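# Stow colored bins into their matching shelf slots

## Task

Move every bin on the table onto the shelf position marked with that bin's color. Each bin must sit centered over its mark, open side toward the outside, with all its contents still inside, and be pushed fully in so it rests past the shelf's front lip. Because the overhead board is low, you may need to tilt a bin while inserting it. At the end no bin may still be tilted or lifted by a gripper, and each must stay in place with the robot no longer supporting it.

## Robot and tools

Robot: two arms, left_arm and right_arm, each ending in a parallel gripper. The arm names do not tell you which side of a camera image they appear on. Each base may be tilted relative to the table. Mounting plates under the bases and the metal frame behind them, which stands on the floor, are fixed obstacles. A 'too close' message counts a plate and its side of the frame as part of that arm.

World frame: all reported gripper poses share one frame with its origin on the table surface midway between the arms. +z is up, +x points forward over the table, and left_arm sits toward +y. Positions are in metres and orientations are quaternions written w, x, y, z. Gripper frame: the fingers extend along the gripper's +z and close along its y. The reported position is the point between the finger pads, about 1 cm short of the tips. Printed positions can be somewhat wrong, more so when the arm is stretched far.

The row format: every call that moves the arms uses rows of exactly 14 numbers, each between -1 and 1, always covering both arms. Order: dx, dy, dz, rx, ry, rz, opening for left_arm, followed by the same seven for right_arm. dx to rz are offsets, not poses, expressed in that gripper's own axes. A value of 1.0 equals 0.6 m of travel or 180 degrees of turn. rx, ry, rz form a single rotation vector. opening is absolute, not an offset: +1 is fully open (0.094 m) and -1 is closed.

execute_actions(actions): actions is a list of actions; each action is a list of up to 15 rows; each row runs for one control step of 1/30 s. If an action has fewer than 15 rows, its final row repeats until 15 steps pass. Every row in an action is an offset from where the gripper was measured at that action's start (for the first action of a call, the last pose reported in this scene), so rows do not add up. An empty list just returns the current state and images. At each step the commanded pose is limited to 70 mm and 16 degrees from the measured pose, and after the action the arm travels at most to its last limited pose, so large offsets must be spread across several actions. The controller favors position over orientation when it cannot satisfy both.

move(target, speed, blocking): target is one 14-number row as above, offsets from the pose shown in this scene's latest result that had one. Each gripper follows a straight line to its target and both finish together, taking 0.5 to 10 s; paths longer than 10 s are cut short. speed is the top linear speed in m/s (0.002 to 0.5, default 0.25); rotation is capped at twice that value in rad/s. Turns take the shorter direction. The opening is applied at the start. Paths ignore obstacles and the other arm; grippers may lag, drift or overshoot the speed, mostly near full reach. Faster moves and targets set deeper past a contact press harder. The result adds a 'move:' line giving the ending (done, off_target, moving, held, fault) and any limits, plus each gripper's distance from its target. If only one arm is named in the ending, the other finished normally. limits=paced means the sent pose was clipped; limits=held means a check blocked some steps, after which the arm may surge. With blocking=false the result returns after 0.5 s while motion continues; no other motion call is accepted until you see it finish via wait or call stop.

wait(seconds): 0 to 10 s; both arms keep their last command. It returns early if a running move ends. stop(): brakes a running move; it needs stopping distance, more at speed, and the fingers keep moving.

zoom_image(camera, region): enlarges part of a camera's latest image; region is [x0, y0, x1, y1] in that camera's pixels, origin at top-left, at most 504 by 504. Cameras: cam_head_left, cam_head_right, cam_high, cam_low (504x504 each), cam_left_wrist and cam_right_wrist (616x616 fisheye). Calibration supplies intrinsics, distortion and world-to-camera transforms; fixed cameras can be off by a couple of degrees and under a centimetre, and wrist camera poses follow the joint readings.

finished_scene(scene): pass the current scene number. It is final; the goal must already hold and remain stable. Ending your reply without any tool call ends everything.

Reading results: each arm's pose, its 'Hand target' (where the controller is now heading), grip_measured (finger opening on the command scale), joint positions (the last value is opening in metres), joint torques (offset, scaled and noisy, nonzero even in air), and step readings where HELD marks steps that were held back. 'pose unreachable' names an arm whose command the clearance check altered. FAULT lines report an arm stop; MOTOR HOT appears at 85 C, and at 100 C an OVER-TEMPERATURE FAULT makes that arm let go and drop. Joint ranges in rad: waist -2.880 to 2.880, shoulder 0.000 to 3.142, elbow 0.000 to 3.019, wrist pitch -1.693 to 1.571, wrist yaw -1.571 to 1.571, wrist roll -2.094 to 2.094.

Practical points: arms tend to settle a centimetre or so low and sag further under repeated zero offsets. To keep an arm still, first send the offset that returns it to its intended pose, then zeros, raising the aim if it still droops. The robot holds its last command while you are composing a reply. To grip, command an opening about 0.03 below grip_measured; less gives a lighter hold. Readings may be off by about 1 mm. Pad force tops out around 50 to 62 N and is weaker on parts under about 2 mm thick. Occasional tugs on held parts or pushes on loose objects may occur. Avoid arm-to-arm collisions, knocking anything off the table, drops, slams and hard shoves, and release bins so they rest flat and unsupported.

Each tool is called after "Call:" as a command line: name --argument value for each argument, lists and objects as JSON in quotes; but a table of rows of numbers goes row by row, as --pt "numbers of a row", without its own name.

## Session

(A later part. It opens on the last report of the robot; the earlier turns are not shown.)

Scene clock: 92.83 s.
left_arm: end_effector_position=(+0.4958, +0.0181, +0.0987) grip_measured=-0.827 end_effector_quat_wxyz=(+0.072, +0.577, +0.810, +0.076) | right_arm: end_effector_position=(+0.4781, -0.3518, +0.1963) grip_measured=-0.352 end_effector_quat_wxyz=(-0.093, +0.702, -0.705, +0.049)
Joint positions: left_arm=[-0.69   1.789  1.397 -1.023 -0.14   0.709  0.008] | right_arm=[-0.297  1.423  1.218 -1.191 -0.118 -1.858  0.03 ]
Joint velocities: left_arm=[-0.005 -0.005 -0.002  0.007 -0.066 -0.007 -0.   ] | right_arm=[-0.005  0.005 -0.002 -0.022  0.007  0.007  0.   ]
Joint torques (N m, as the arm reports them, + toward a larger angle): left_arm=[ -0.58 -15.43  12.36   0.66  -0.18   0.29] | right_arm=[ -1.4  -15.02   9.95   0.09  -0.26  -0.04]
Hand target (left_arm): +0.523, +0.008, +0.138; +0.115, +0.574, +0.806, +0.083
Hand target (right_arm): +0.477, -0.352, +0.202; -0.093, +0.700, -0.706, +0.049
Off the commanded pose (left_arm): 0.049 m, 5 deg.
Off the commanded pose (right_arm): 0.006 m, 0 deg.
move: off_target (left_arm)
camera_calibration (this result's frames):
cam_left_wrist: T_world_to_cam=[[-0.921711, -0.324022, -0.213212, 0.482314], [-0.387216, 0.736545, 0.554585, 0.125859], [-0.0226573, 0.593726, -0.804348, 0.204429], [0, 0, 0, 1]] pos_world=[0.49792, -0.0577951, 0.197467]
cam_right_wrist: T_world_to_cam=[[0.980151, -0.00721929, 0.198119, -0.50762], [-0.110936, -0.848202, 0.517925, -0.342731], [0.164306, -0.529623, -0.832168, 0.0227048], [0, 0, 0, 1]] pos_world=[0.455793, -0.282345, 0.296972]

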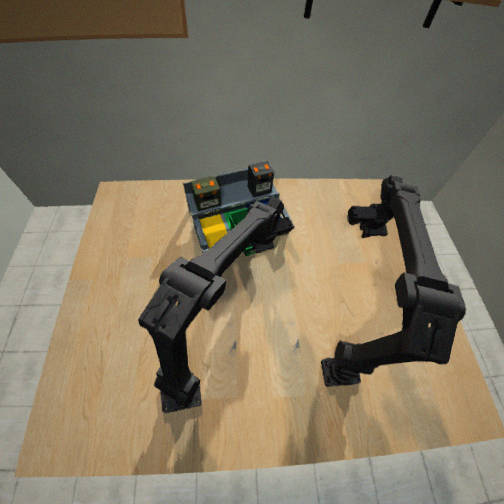

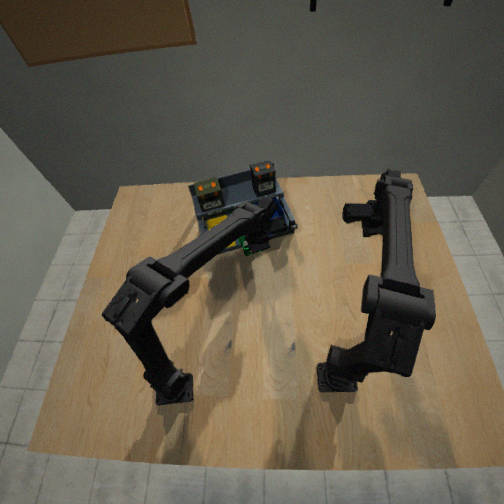

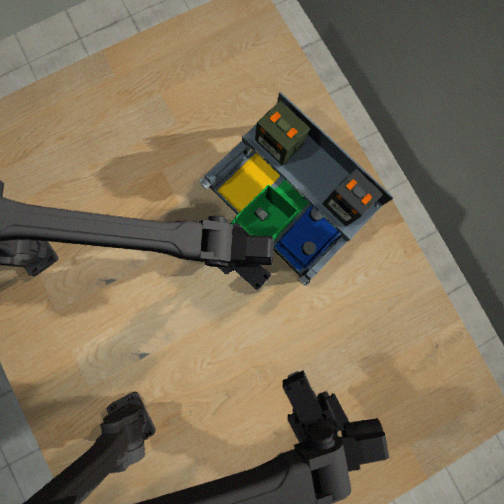

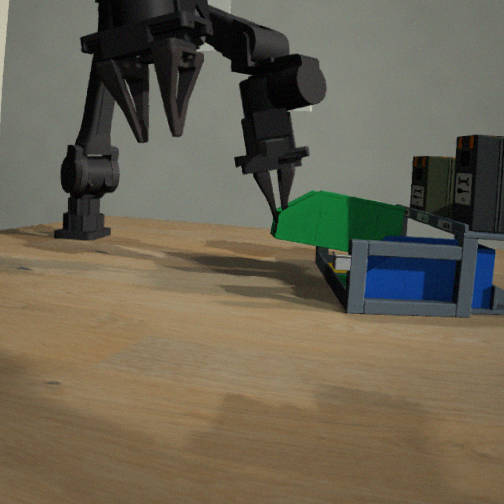

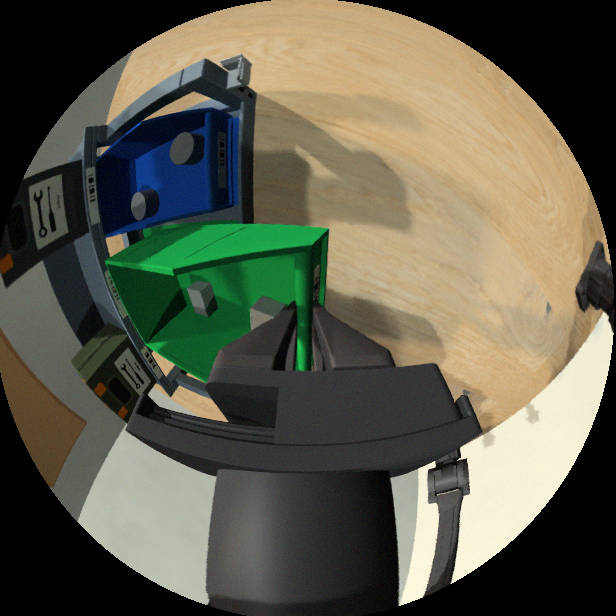

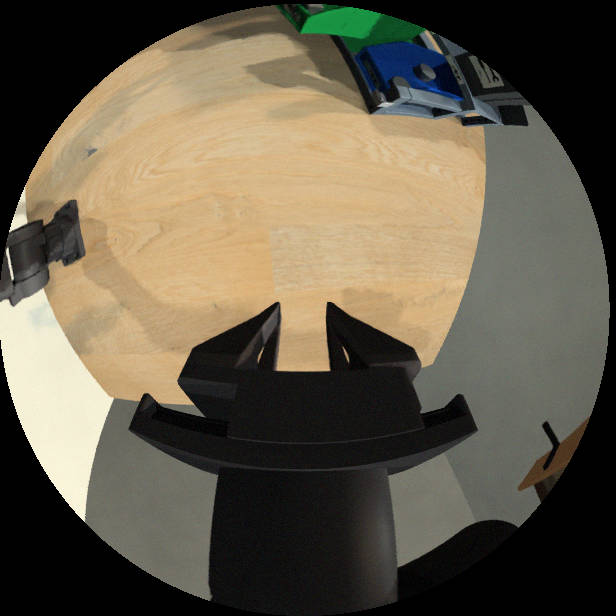

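Call:
move --target '[-0.026,0.07,0.005,0.012,-0.012,0.002,-1,0,0,-0.01,0,0,0,-0.35]' --speed 0.04

Call:
zoom_image --camera "cam_high" --region '[190, 140, 370, 320]'

Scene clock: 100.03 s.
left_arm: end_effector_position=(+0.5131, +0.0273, +0.0733) grip_measured=-0.827 end_effector_quat_wxyz=(+0.043, +0.580, +0.812, +0.045) | right_arm: end_effector_position=(+0.4781, -0.3518, +0.1963) grip_measured=-0.352 end_effector_quat_wxyz=(-0.093, +0.702, -0.705, +0.049)
Joint positions: left_arm=[-0.642  1.873  1.457 -1.057 -0.077  0.754  0.008] | right_arm=[-0.297  1.423  1.218 -1.191 -0.118 -1.858  0.03 ]
Joint velocities: left_arm=[-0.005 -0.005 -0.002 -0.007  0.022  0.081  0.   ] | right_arm=[ 0.005  0.005 -0.012  0.007 -0.007 -0.066 -0.   ]
Joint torques (N m, as the arm reports them, + toward a larger angle): left_arm=[ -1.   -15.89  12.08  -0.04   0.     0.27] | right_arm=[ -1.39 -15.04   9.94   0.09  -0.26  -0.06]
Hand target (left_arm): +0.538, +0.019, +0.106; +0.077, +0.582, +0.808, +0.050
Hand target (right_arm): +0.477, -0.352, +0.202; -0.093, +0.701, -0.705, +0.049
Off the commanded pose (left_arm): 0.043 m, 4 deg.
Off the commanded pose (right_arm): 0.006 m, 0 deg.
move: off_target (left_arm)
camera_calibration (this result's frames):
cam_left_wrist: T_world_to_cam=[[-0.937307, -0.323384, -0.129915, 0.497751], [-0.337282, 0.747902, 0.571738, 0.112709], [-0.0877273, 0.579712, -0.810085, 0.213082], [0, 0, 0, 1]] pos_world=[0.523253, -0.0468565, 0.17284]
cam_right_wrist: T_world_to_cam=[[0.980151, -0.00721929, 0.198119, -0.50762], [-0.110936, -0.848202, 0.517925, -0.342731], [0.164306, -0.529623, -0.832168, 0.0227048], [0, 0, 0, 1]] pos_world=[0.455793, -0.282345, 0.296972]

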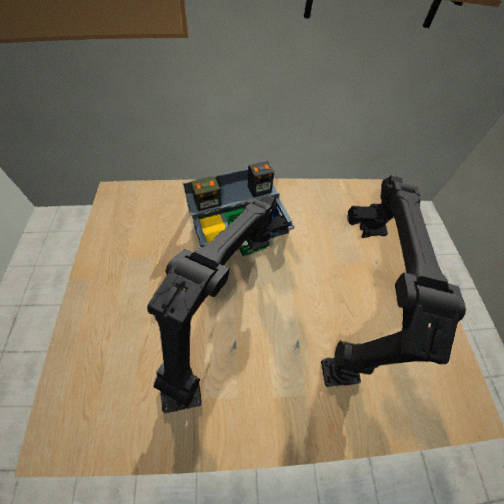

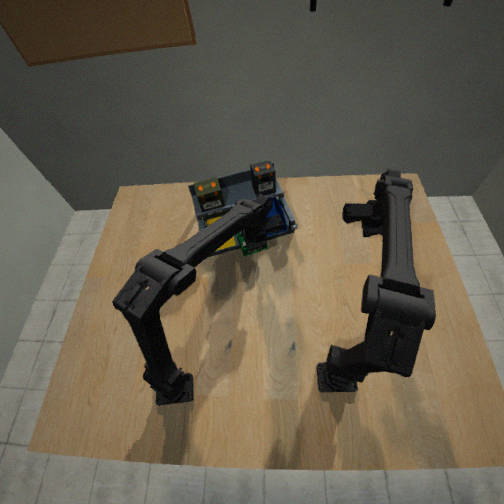

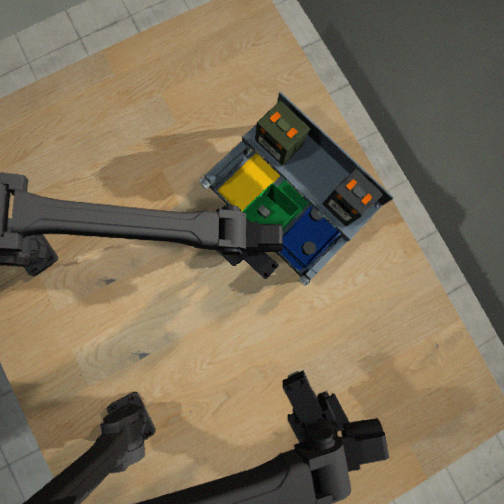

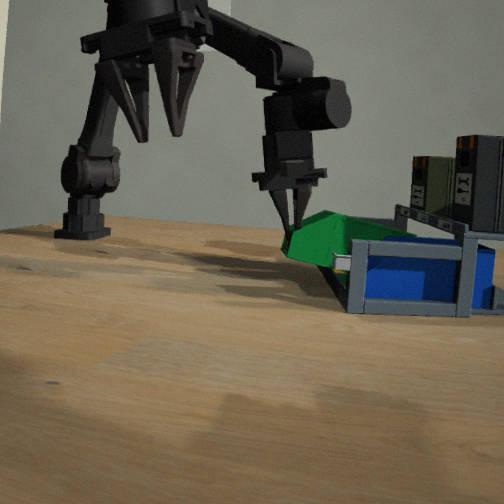

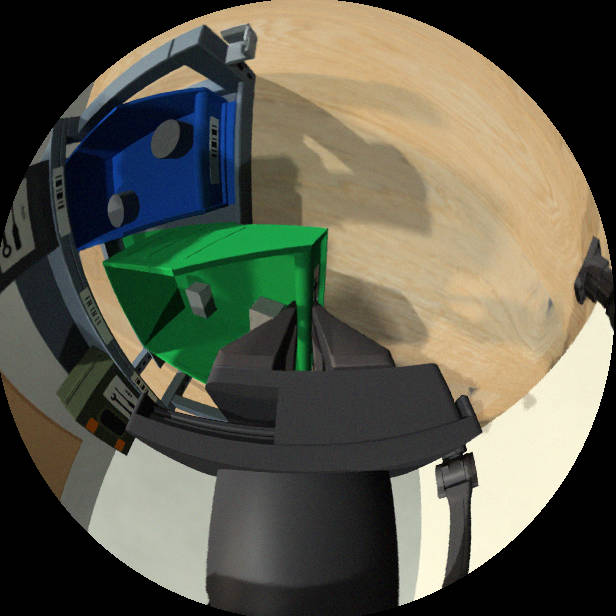

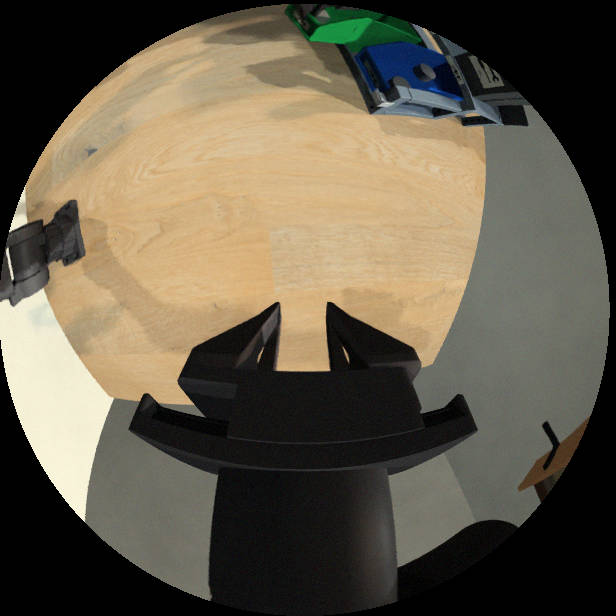

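Region (190, 140, 370, 320) of cam_high's 504x504 image, scaled by 2.800, with more detail than that image has.

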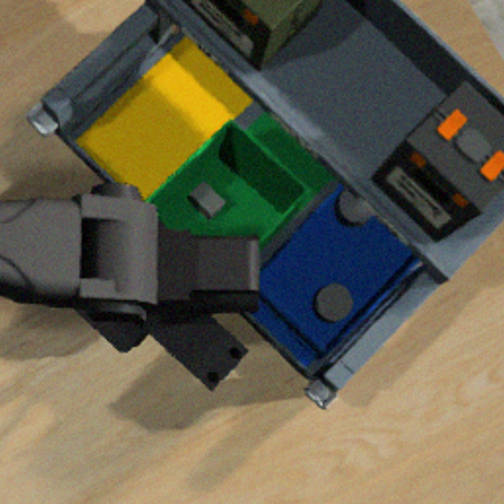

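Call:
move --target '[-0.034,0.18,-0.012,-0.012,-0.014,0.003,-1,0,0,-0.01,0,0,0,-0.35]' --speed 0.05

Call:
zoom_image --camera "cam_head_right" --region '[190, 180, 310, 270]'

Scene clock: 105.97 s.
left_arm: end_effector_position=(+0.5935, +0.0483, +0.0671) grip_measured=-0.827 end_effector_quat_wxyz=(+0.043, +0.582, +0.811, +0.041) | right_arm: end_effector_position=(+0.4781, -0.3518, +0.1963) grip_measured=-0.352 end_effector_quat_wxyz=(-0.093, +0.702, -0.705, +0.049)
Joint positions: left_arm=[-0.548  2.035  1.695 -1.128 -0.06   0.852  0.008] | right_arm=[-0.297  1.423  1.218 -1.191 -0.118 -1.858  0.03 ]
Joint velocities: left_arm=[-0.015 -0.015 -0.002 -0.002 -0.051 -0.022  0.   ] | right_arm=[-0.015 -0.005 -0.007  0.007  0.022 -0.037  0.001]
Joint torques (N m, as the arm reports them, + toward a larger angle): left_arm=[ -0.56 -17.57  12.25   0.19   0.06   0.25] | right_arm=[ -1.43 -15.03   9.94   0.1   -0.26  -0.06]
Hand target (left_arm): +0.618, +0.045, +0.095; +0.073, +0.584, +0.807, +0.048
Hand target (right_arm): +0.477, -0.352, +0.202; -0.093, +0.701, -0.705, +0.049
Off the commanded pose (left_arm): 0.038 m, 3 deg.
Off the commanded pose (right_arm): 0.006 m, 0 deg.
move: off_target (left_arm)
camera_calibration (this result's frames):
cam_left_wrist: T_world_to_cam=[[-0.939607, -0.319255, -0.123348, 0.579868], [-0.330571, 0.753177, 0.568725, 0.123609], [-0.0886657, 0.575153, -0.813227, 0.203971], [0, 0, 0, 1]] pos_world=[0.603795, -0.0252879, 0.167101]
cam_right_wrist: T_world_to_cam=[[0.980151, -0.00721929, 0.198119, -0.50762], [-0.110936, -0.848202, 0.517925, -0.342731], [0.164306, -0.529623, -0.832168, 0.0227048], [0, 0, 0, 1]] pos_world=[0.455793, -0.282345, 0.296972]

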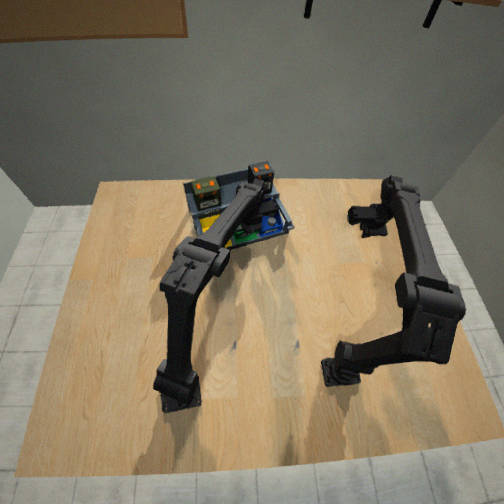

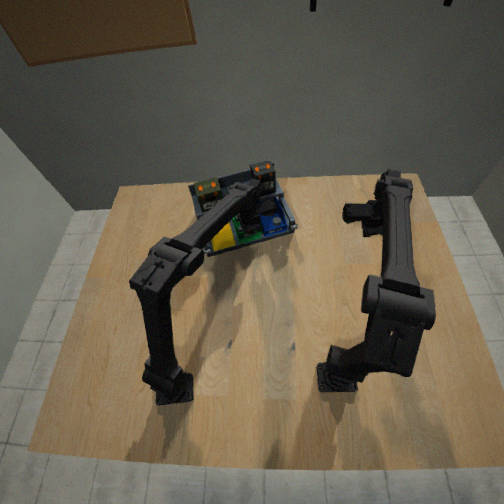

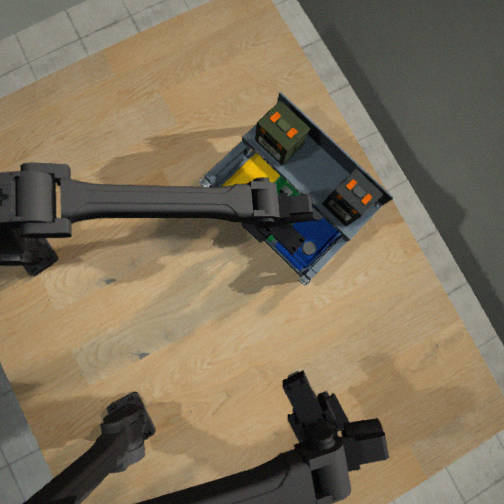

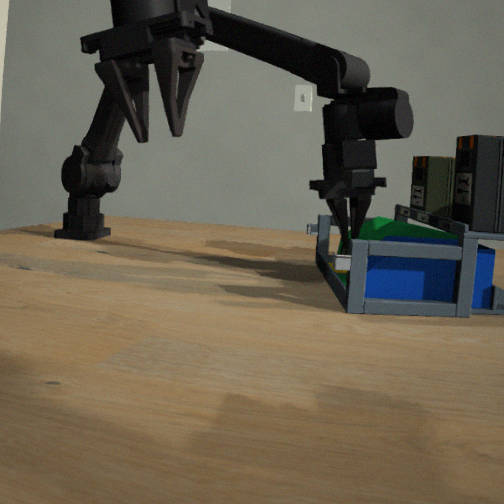

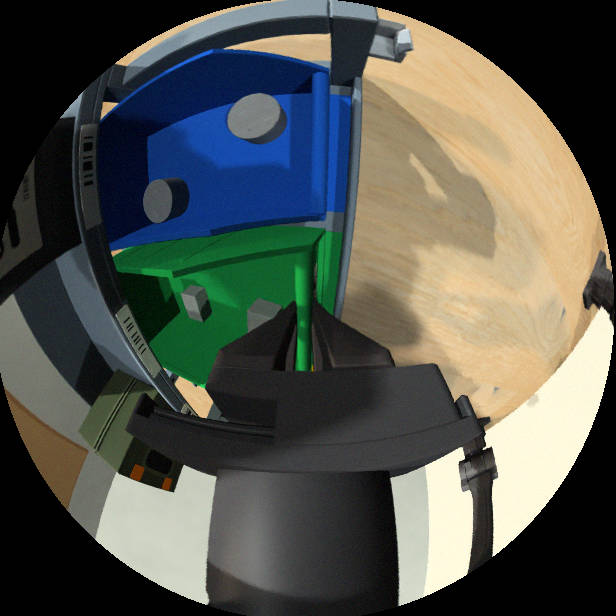

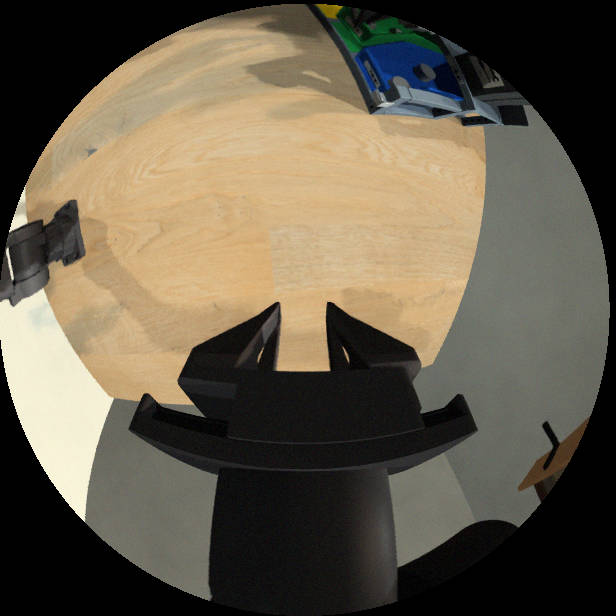

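Region (190, 180, 310, 270) of cam_head_right's 504x504 image, scaled by 4.200, with more detail than that image has; it fills the top 378 rows of this view, and the rest is white.

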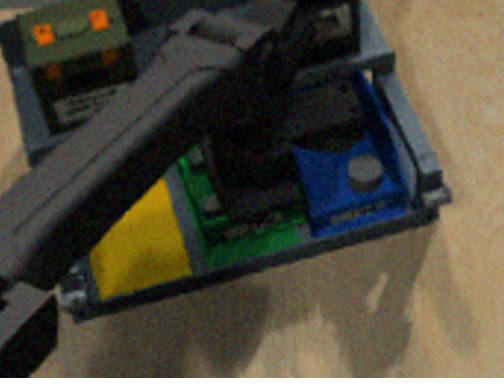

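Call:
move --target '[-0.004,0.045,0.03,-0.015,-0.005,0,-1,0,0,-0.01,0,0,0,-0.35]' --speed 0.03

Call:
zoom_image --camera "cam_head_right" --region '[190, 180, 310, 270]'

Scene clock: 111.07 s.
left_arm: end_effector_position=(+0.5921, +0.0496, +0.0421) grip_measured=-0.827 end_effector_quat_wxyz=(+0.027, +0.588, +0.808, +0.039) | right_arm: end_effector_position=(+0.4781, -0.3518, +0.1963) grip_measured=-0.352 end_effector_quat_wxyz=(-0.093, +0.702, -0.705, +0.049)
Joint positions: left_arm=[-0.548  2.074  1.692 -1.119 -0.064  0.863  0.008] | right_arm=[-0.297  1.423  1.218 -1.191 -0.118 -1.858  0.03 ]
Joint velocities: left_arm=[-0.005  0.005 -0.007  0.002 -0.007 -0.007  0.001] | right_arm=[-0.005  0.005  0.007 -0.007  0.022  0.037 -0.   ]
Joint torques (N m, as the arm reports them, + toward a larger angle): left_arm=[  0.51 -17.45   9.04   2.79  -0.44   0.26] | right_arm=[ -1.42 -15.02   9.95   0.08  -0.26  -0.06]
Hand target (left_arm): +0.620, +0.056, +0.053; +0.063, +0.581, +0.809, +0.056
Hand target (right_arm): +0.477, -0.352, +0.202; -0.093, +0.701, -0.705, +0.049
Off the commanded pose (left_arm): 0.032 m, 5 deg.
Off the commanded pose (right_arm): 0.006 m, 0 deg.
move: off_target (left_arm)
camera_calibration (this result's frames):
cam_left_wrist: T_world_to_cam=[[-0.94645, -0.306518, -0.10139, 0.578356], [-0.305144, 0.746708, 0.591028, 0.120739], [-0.105451, 0.590317, -0.800254, 0.191352], [0, 0, 0, 1]] pos_world=[0.604406, -0.0258392, 0.14041]
cam_right_wrist: T_world_to_cam=[[0.980151, -0.00721929, 0.198119, -0.50762], [-0.110936, -0.848202, 0.517925, -0.342731], [0.164306, -0.529623, -0.832168, 0.0227048], [0, 0, 0, 1]] pos_world=[0.455793, -0.282345, 0.296972]

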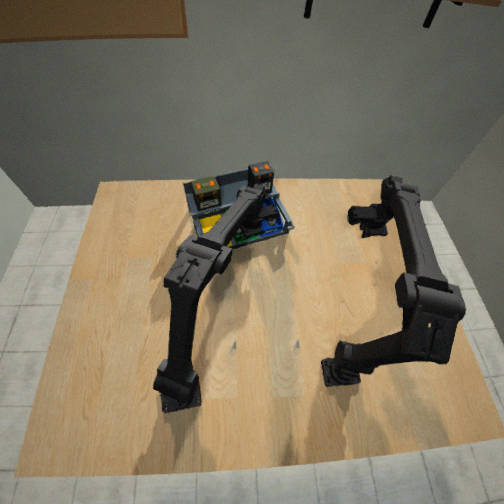

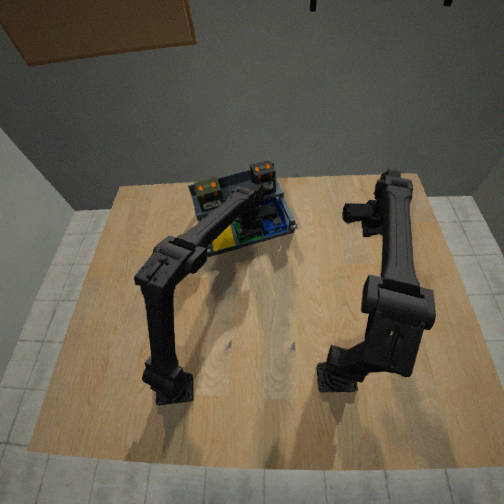

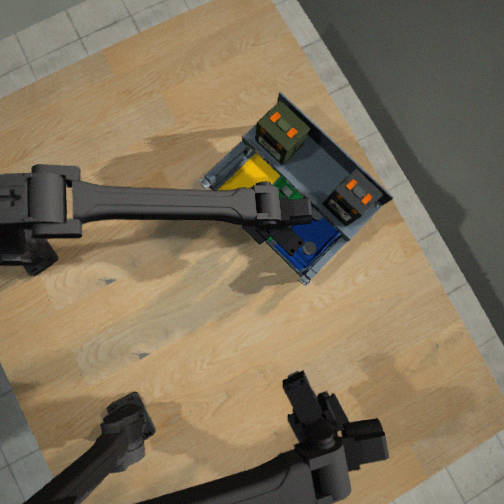

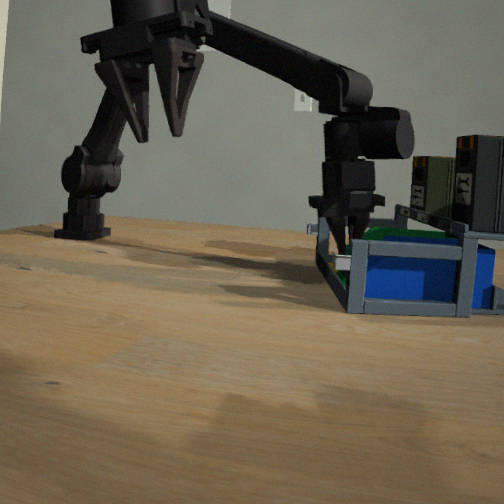

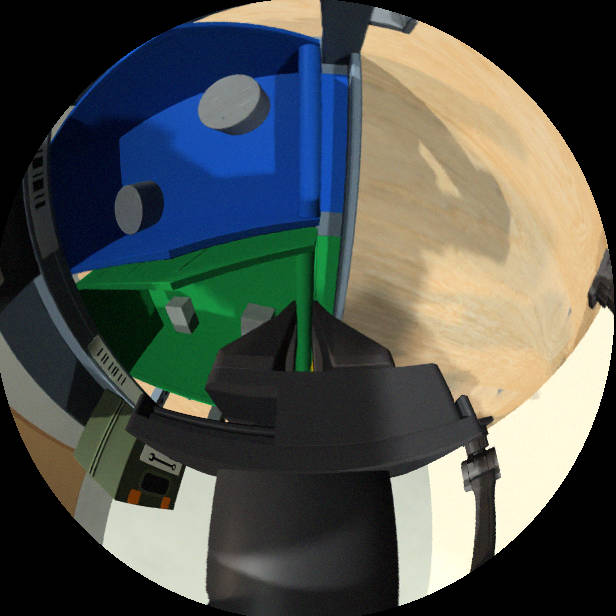

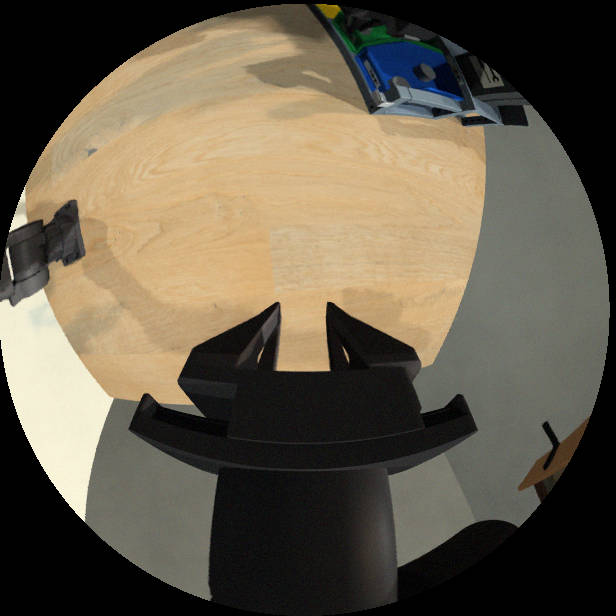

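Region (190, 180, 310, 270) of cam_head_right's 504x504 image, scaled by 4.200, with more detail than that image has; it fills the top 378 rows of this view, and the rest is white.

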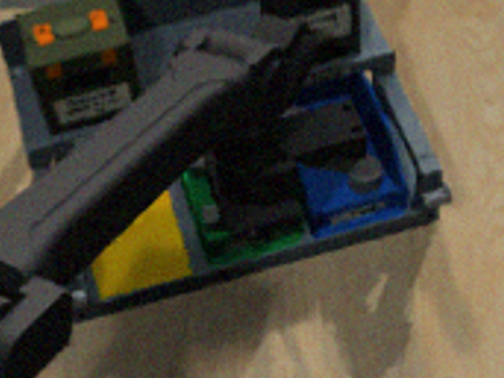

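Call:
move --target '[0.012,0.02,-0.045,-0.01,-0.01,-0.01,-1,0,0,-0.01,0,0,0,-0.35]' --speed 0.03

Scene clock: 117.13 s.
left_arm: end_effector_position=(+0.5907, +0.0525, +0.0447) grip_measured=-0.827 end_effector_quat_wxyz=(+0.028, +0.586, +0.809, +0.038) | right_arm: end_effector_position=(+0.4781, -0.3518, +0.1963) grip_measured=-0.352 end_effector_quat_wxyz=(-0.093, +0.702, -0.705, +0.049)
Joint positions: left_arm=[-0.544  2.065  1.684 -1.119 -0.061  0.863  0.008] | right_arm=[-0.297  1.423  1.218 -1.191 -0.118 -1.858  0.03 ]
Joint velocities: left_arm=[-0.015 -0.005 -0.002 -0.007 -0.022  0.051  0.001] | right_arm=[ 0.005 -0.015  0.002 -0.022 -0.022 -0.066  0.001]
Joint torques (N m, as the arm reports them, + toward a larger angle): left_arm=[ -0.28 -21.74   7.18   0.65   0.1   -0.02] | right_arm=[ -1.43 -15.02   9.95   0.08  -0.26  -0.06]
Hand target (left_arm): +0.598, +0.059, +0.070; +0.049, +0.575, +0.815, +0.042
Hand target (right_arm): +0.477, -0.352, +0.202; -0.093, +0.701, -0.705, +0.049
Off the commanded pose (left_arm): 0.027 m, 3 deg.
Off the commanded pose (right_arm): 0.006 m, 0 deg.
move: off_target (left_arm)
camera_calibration (this result's frames):
cam_left_wrist: T_world_to_cam=[[-0.945233, -0.310611, -0.100278, 0.577601], [-0.30805, 0.747405, 0.588635, 0.118315], [-0.107888, 0.587288, -0.802155, 0.193312], [0, 0, 0, 1]] pos_world=[0.603271, -0.0225493, 0.143343]
cam_right_wrist: T_world_to_cam=[[0.980151, -0.00721929, 0.198119, -0.50762], [-0.110936, -0.848202, 0.517925, -0.342731], [0.164306, -0.529623, -0.832168, 0.0227048], [0, 0, 0, 1]] pos_world=[0.455793, -0.282345, 0.296972]

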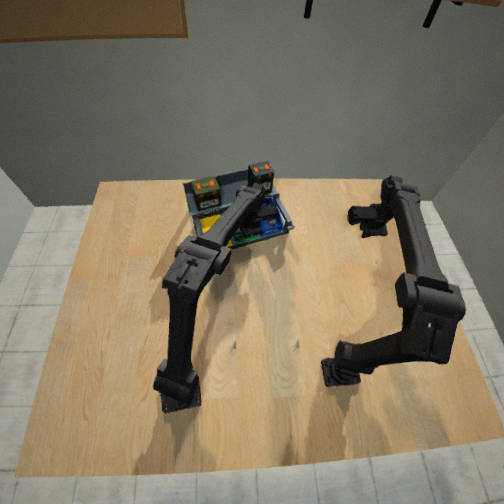

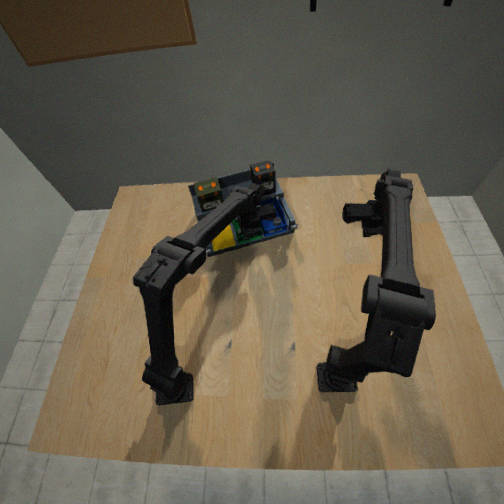

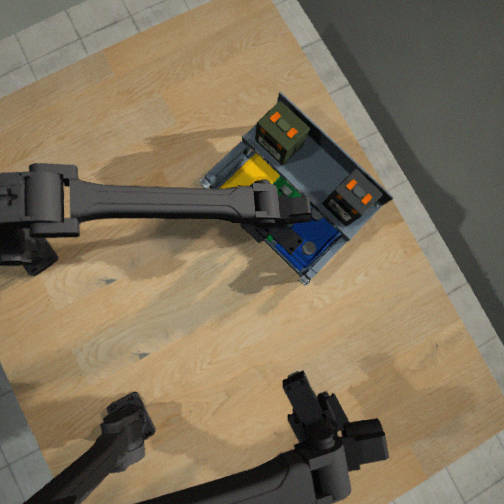

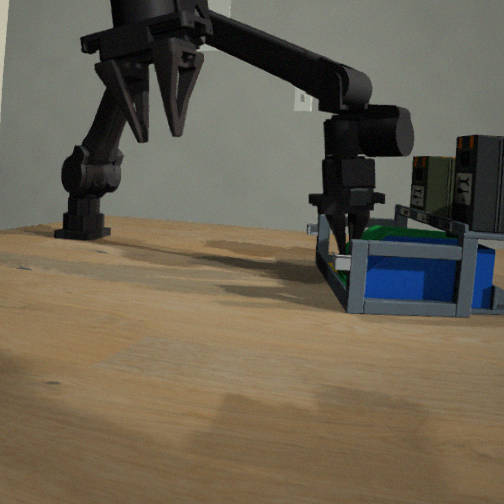

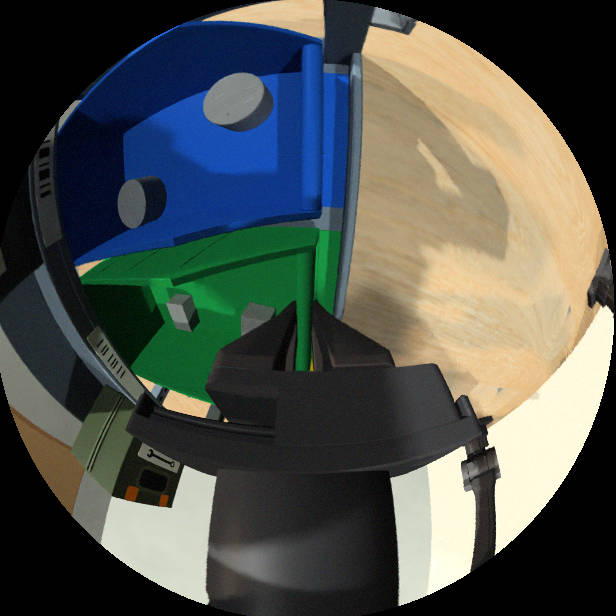

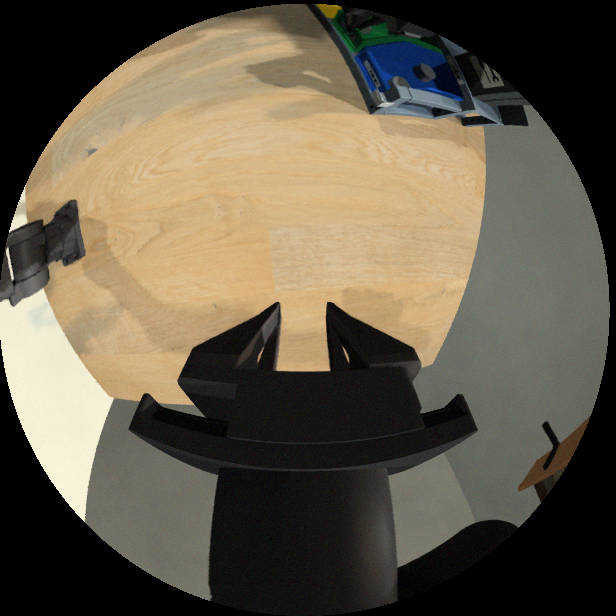

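Call:
move --target '[-0.02,0.035,-0.2,-0.015,-0.01,0,-0.4,0,0,-0.01,0,0,0,-0.35]' --speed 0.08

Scene clock: 121.90 s.
left_arm: end_effector_position=(+0.5894, +0.0540, +0.1256) grip_measured=-0.402 end_effector_quat_wxyz=(+0.020, +0.586, +0.809, +0.038) | right_arm: end_effector_position=(+0.4781, -0.3518, +0.1963) grip_measured=-0.352 end_effector_quat_wxyz=(-0.093, +0.702, -0.705, +0.049)
Joint positions: left_arm=[-0.544  2.006  1.81  -1.319 -0.066  0.863  0.028] | right_arm=[-0.297  1.423  1.218 -1.191 -0.118 -1.858  0.03 ]
Joint velocities: left_arm=[-0.005 -0.005  0.002 -0.007  0.007 -0.007  0.001] | right_arm=[-0.024 -0.005  0.012 -0.002 -0.007  0.081 -0.   ]
Joint torques (N m, as the arm reports them, + toward a larger angle): left_arm=[ -1.92 -19.82  11.43  -0.25  -0.09   0.12] | right_arm=[ -1.41 -15.07   9.94   0.09  -0.26  -0.06]
Hand target (left_arm): +0.601, +0.045, +0.166; +0.054, +0.586, +0.807, +0.048
Hand target (right_arm): +0.477, -0.352, +0.202; -0.093, +0.701, -0.705, +0.049
Off the commanded pose (left_arm): 0.044 m, 4 deg.
Off the commanded pose (right_arm): 0.006 m, 0 deg.
move: off_target (left_arm)
camera_calibration (this result's frames):
cam_left_wrist: T_world_to_cam=[[-0.946308, -0.309907, -0.0919717, 0.584464], [-0.301033, 0.741117, 0.600103, 0.0639665], [-0.117815, 0.595569, -0.794618, 0.261629], [0, 0, 0, 1]] pos_world=[0.603163, -0.0220955, 0.223263]
cam_right_wrist: T_world_to_cam=[[0.980151, -0.00721929, 0.198119, -0.50762], [-0.110936, -0.848202, 0.517925, -0.342731], [0.164306, -0.529623, -0.832168, 0.0227048], [0, 0, 0, 1]] pos_world=[0.455793, -0.282345, 0.296972]

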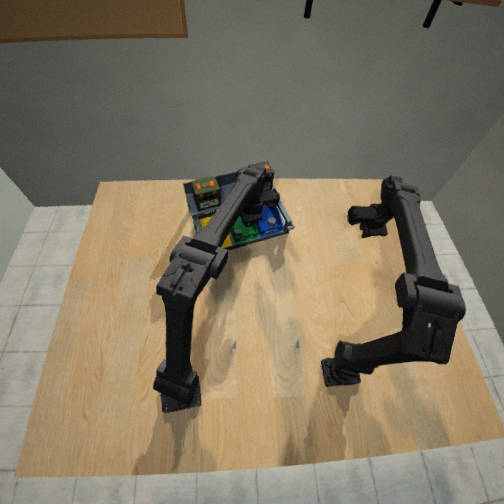

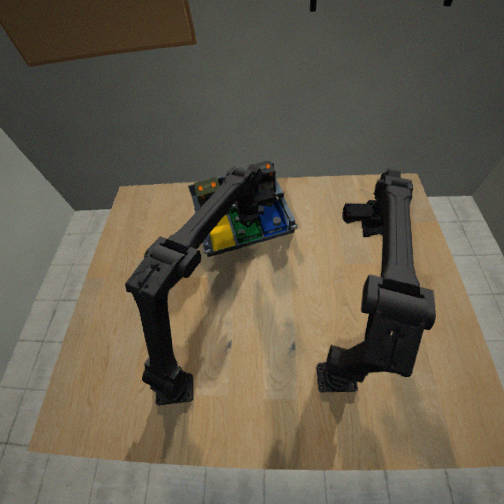

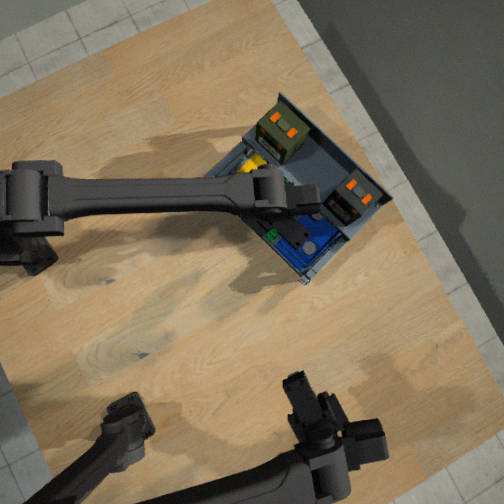

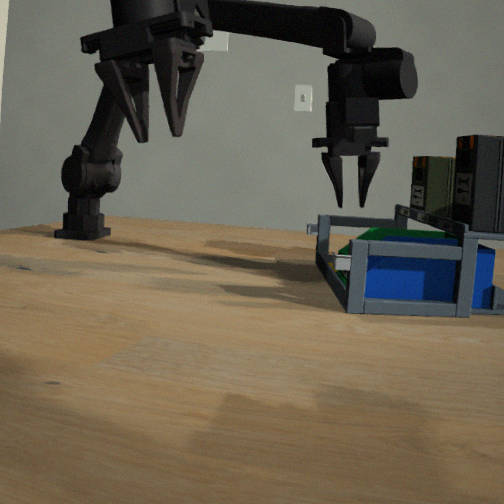

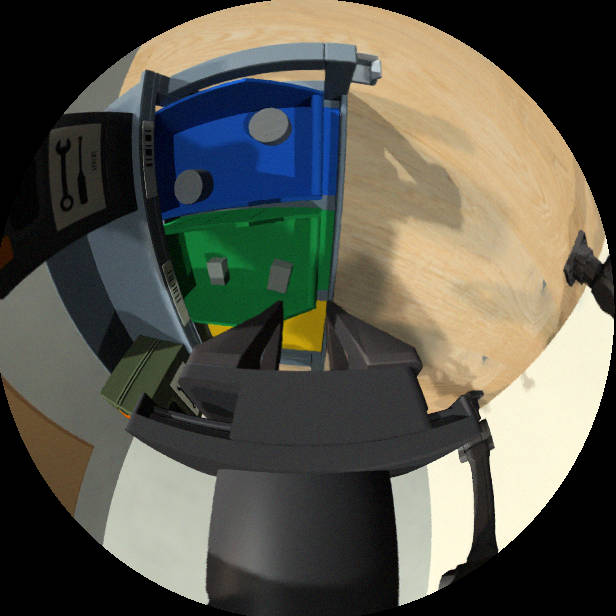

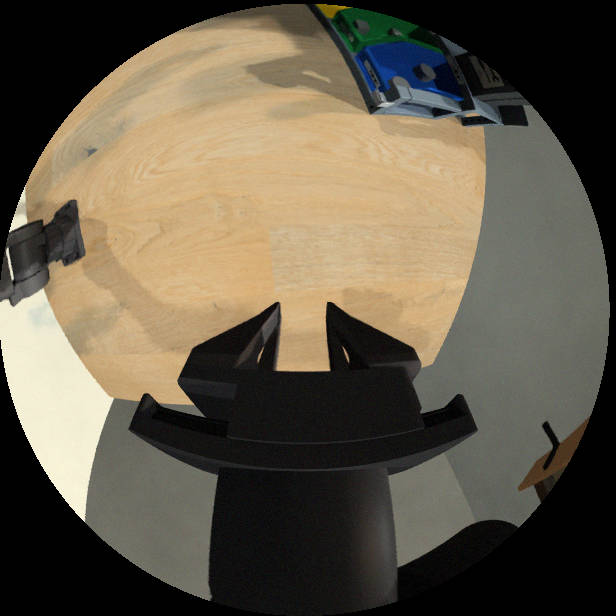

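Call:
finished_scene --scene 2

The scene is finished: the task was done.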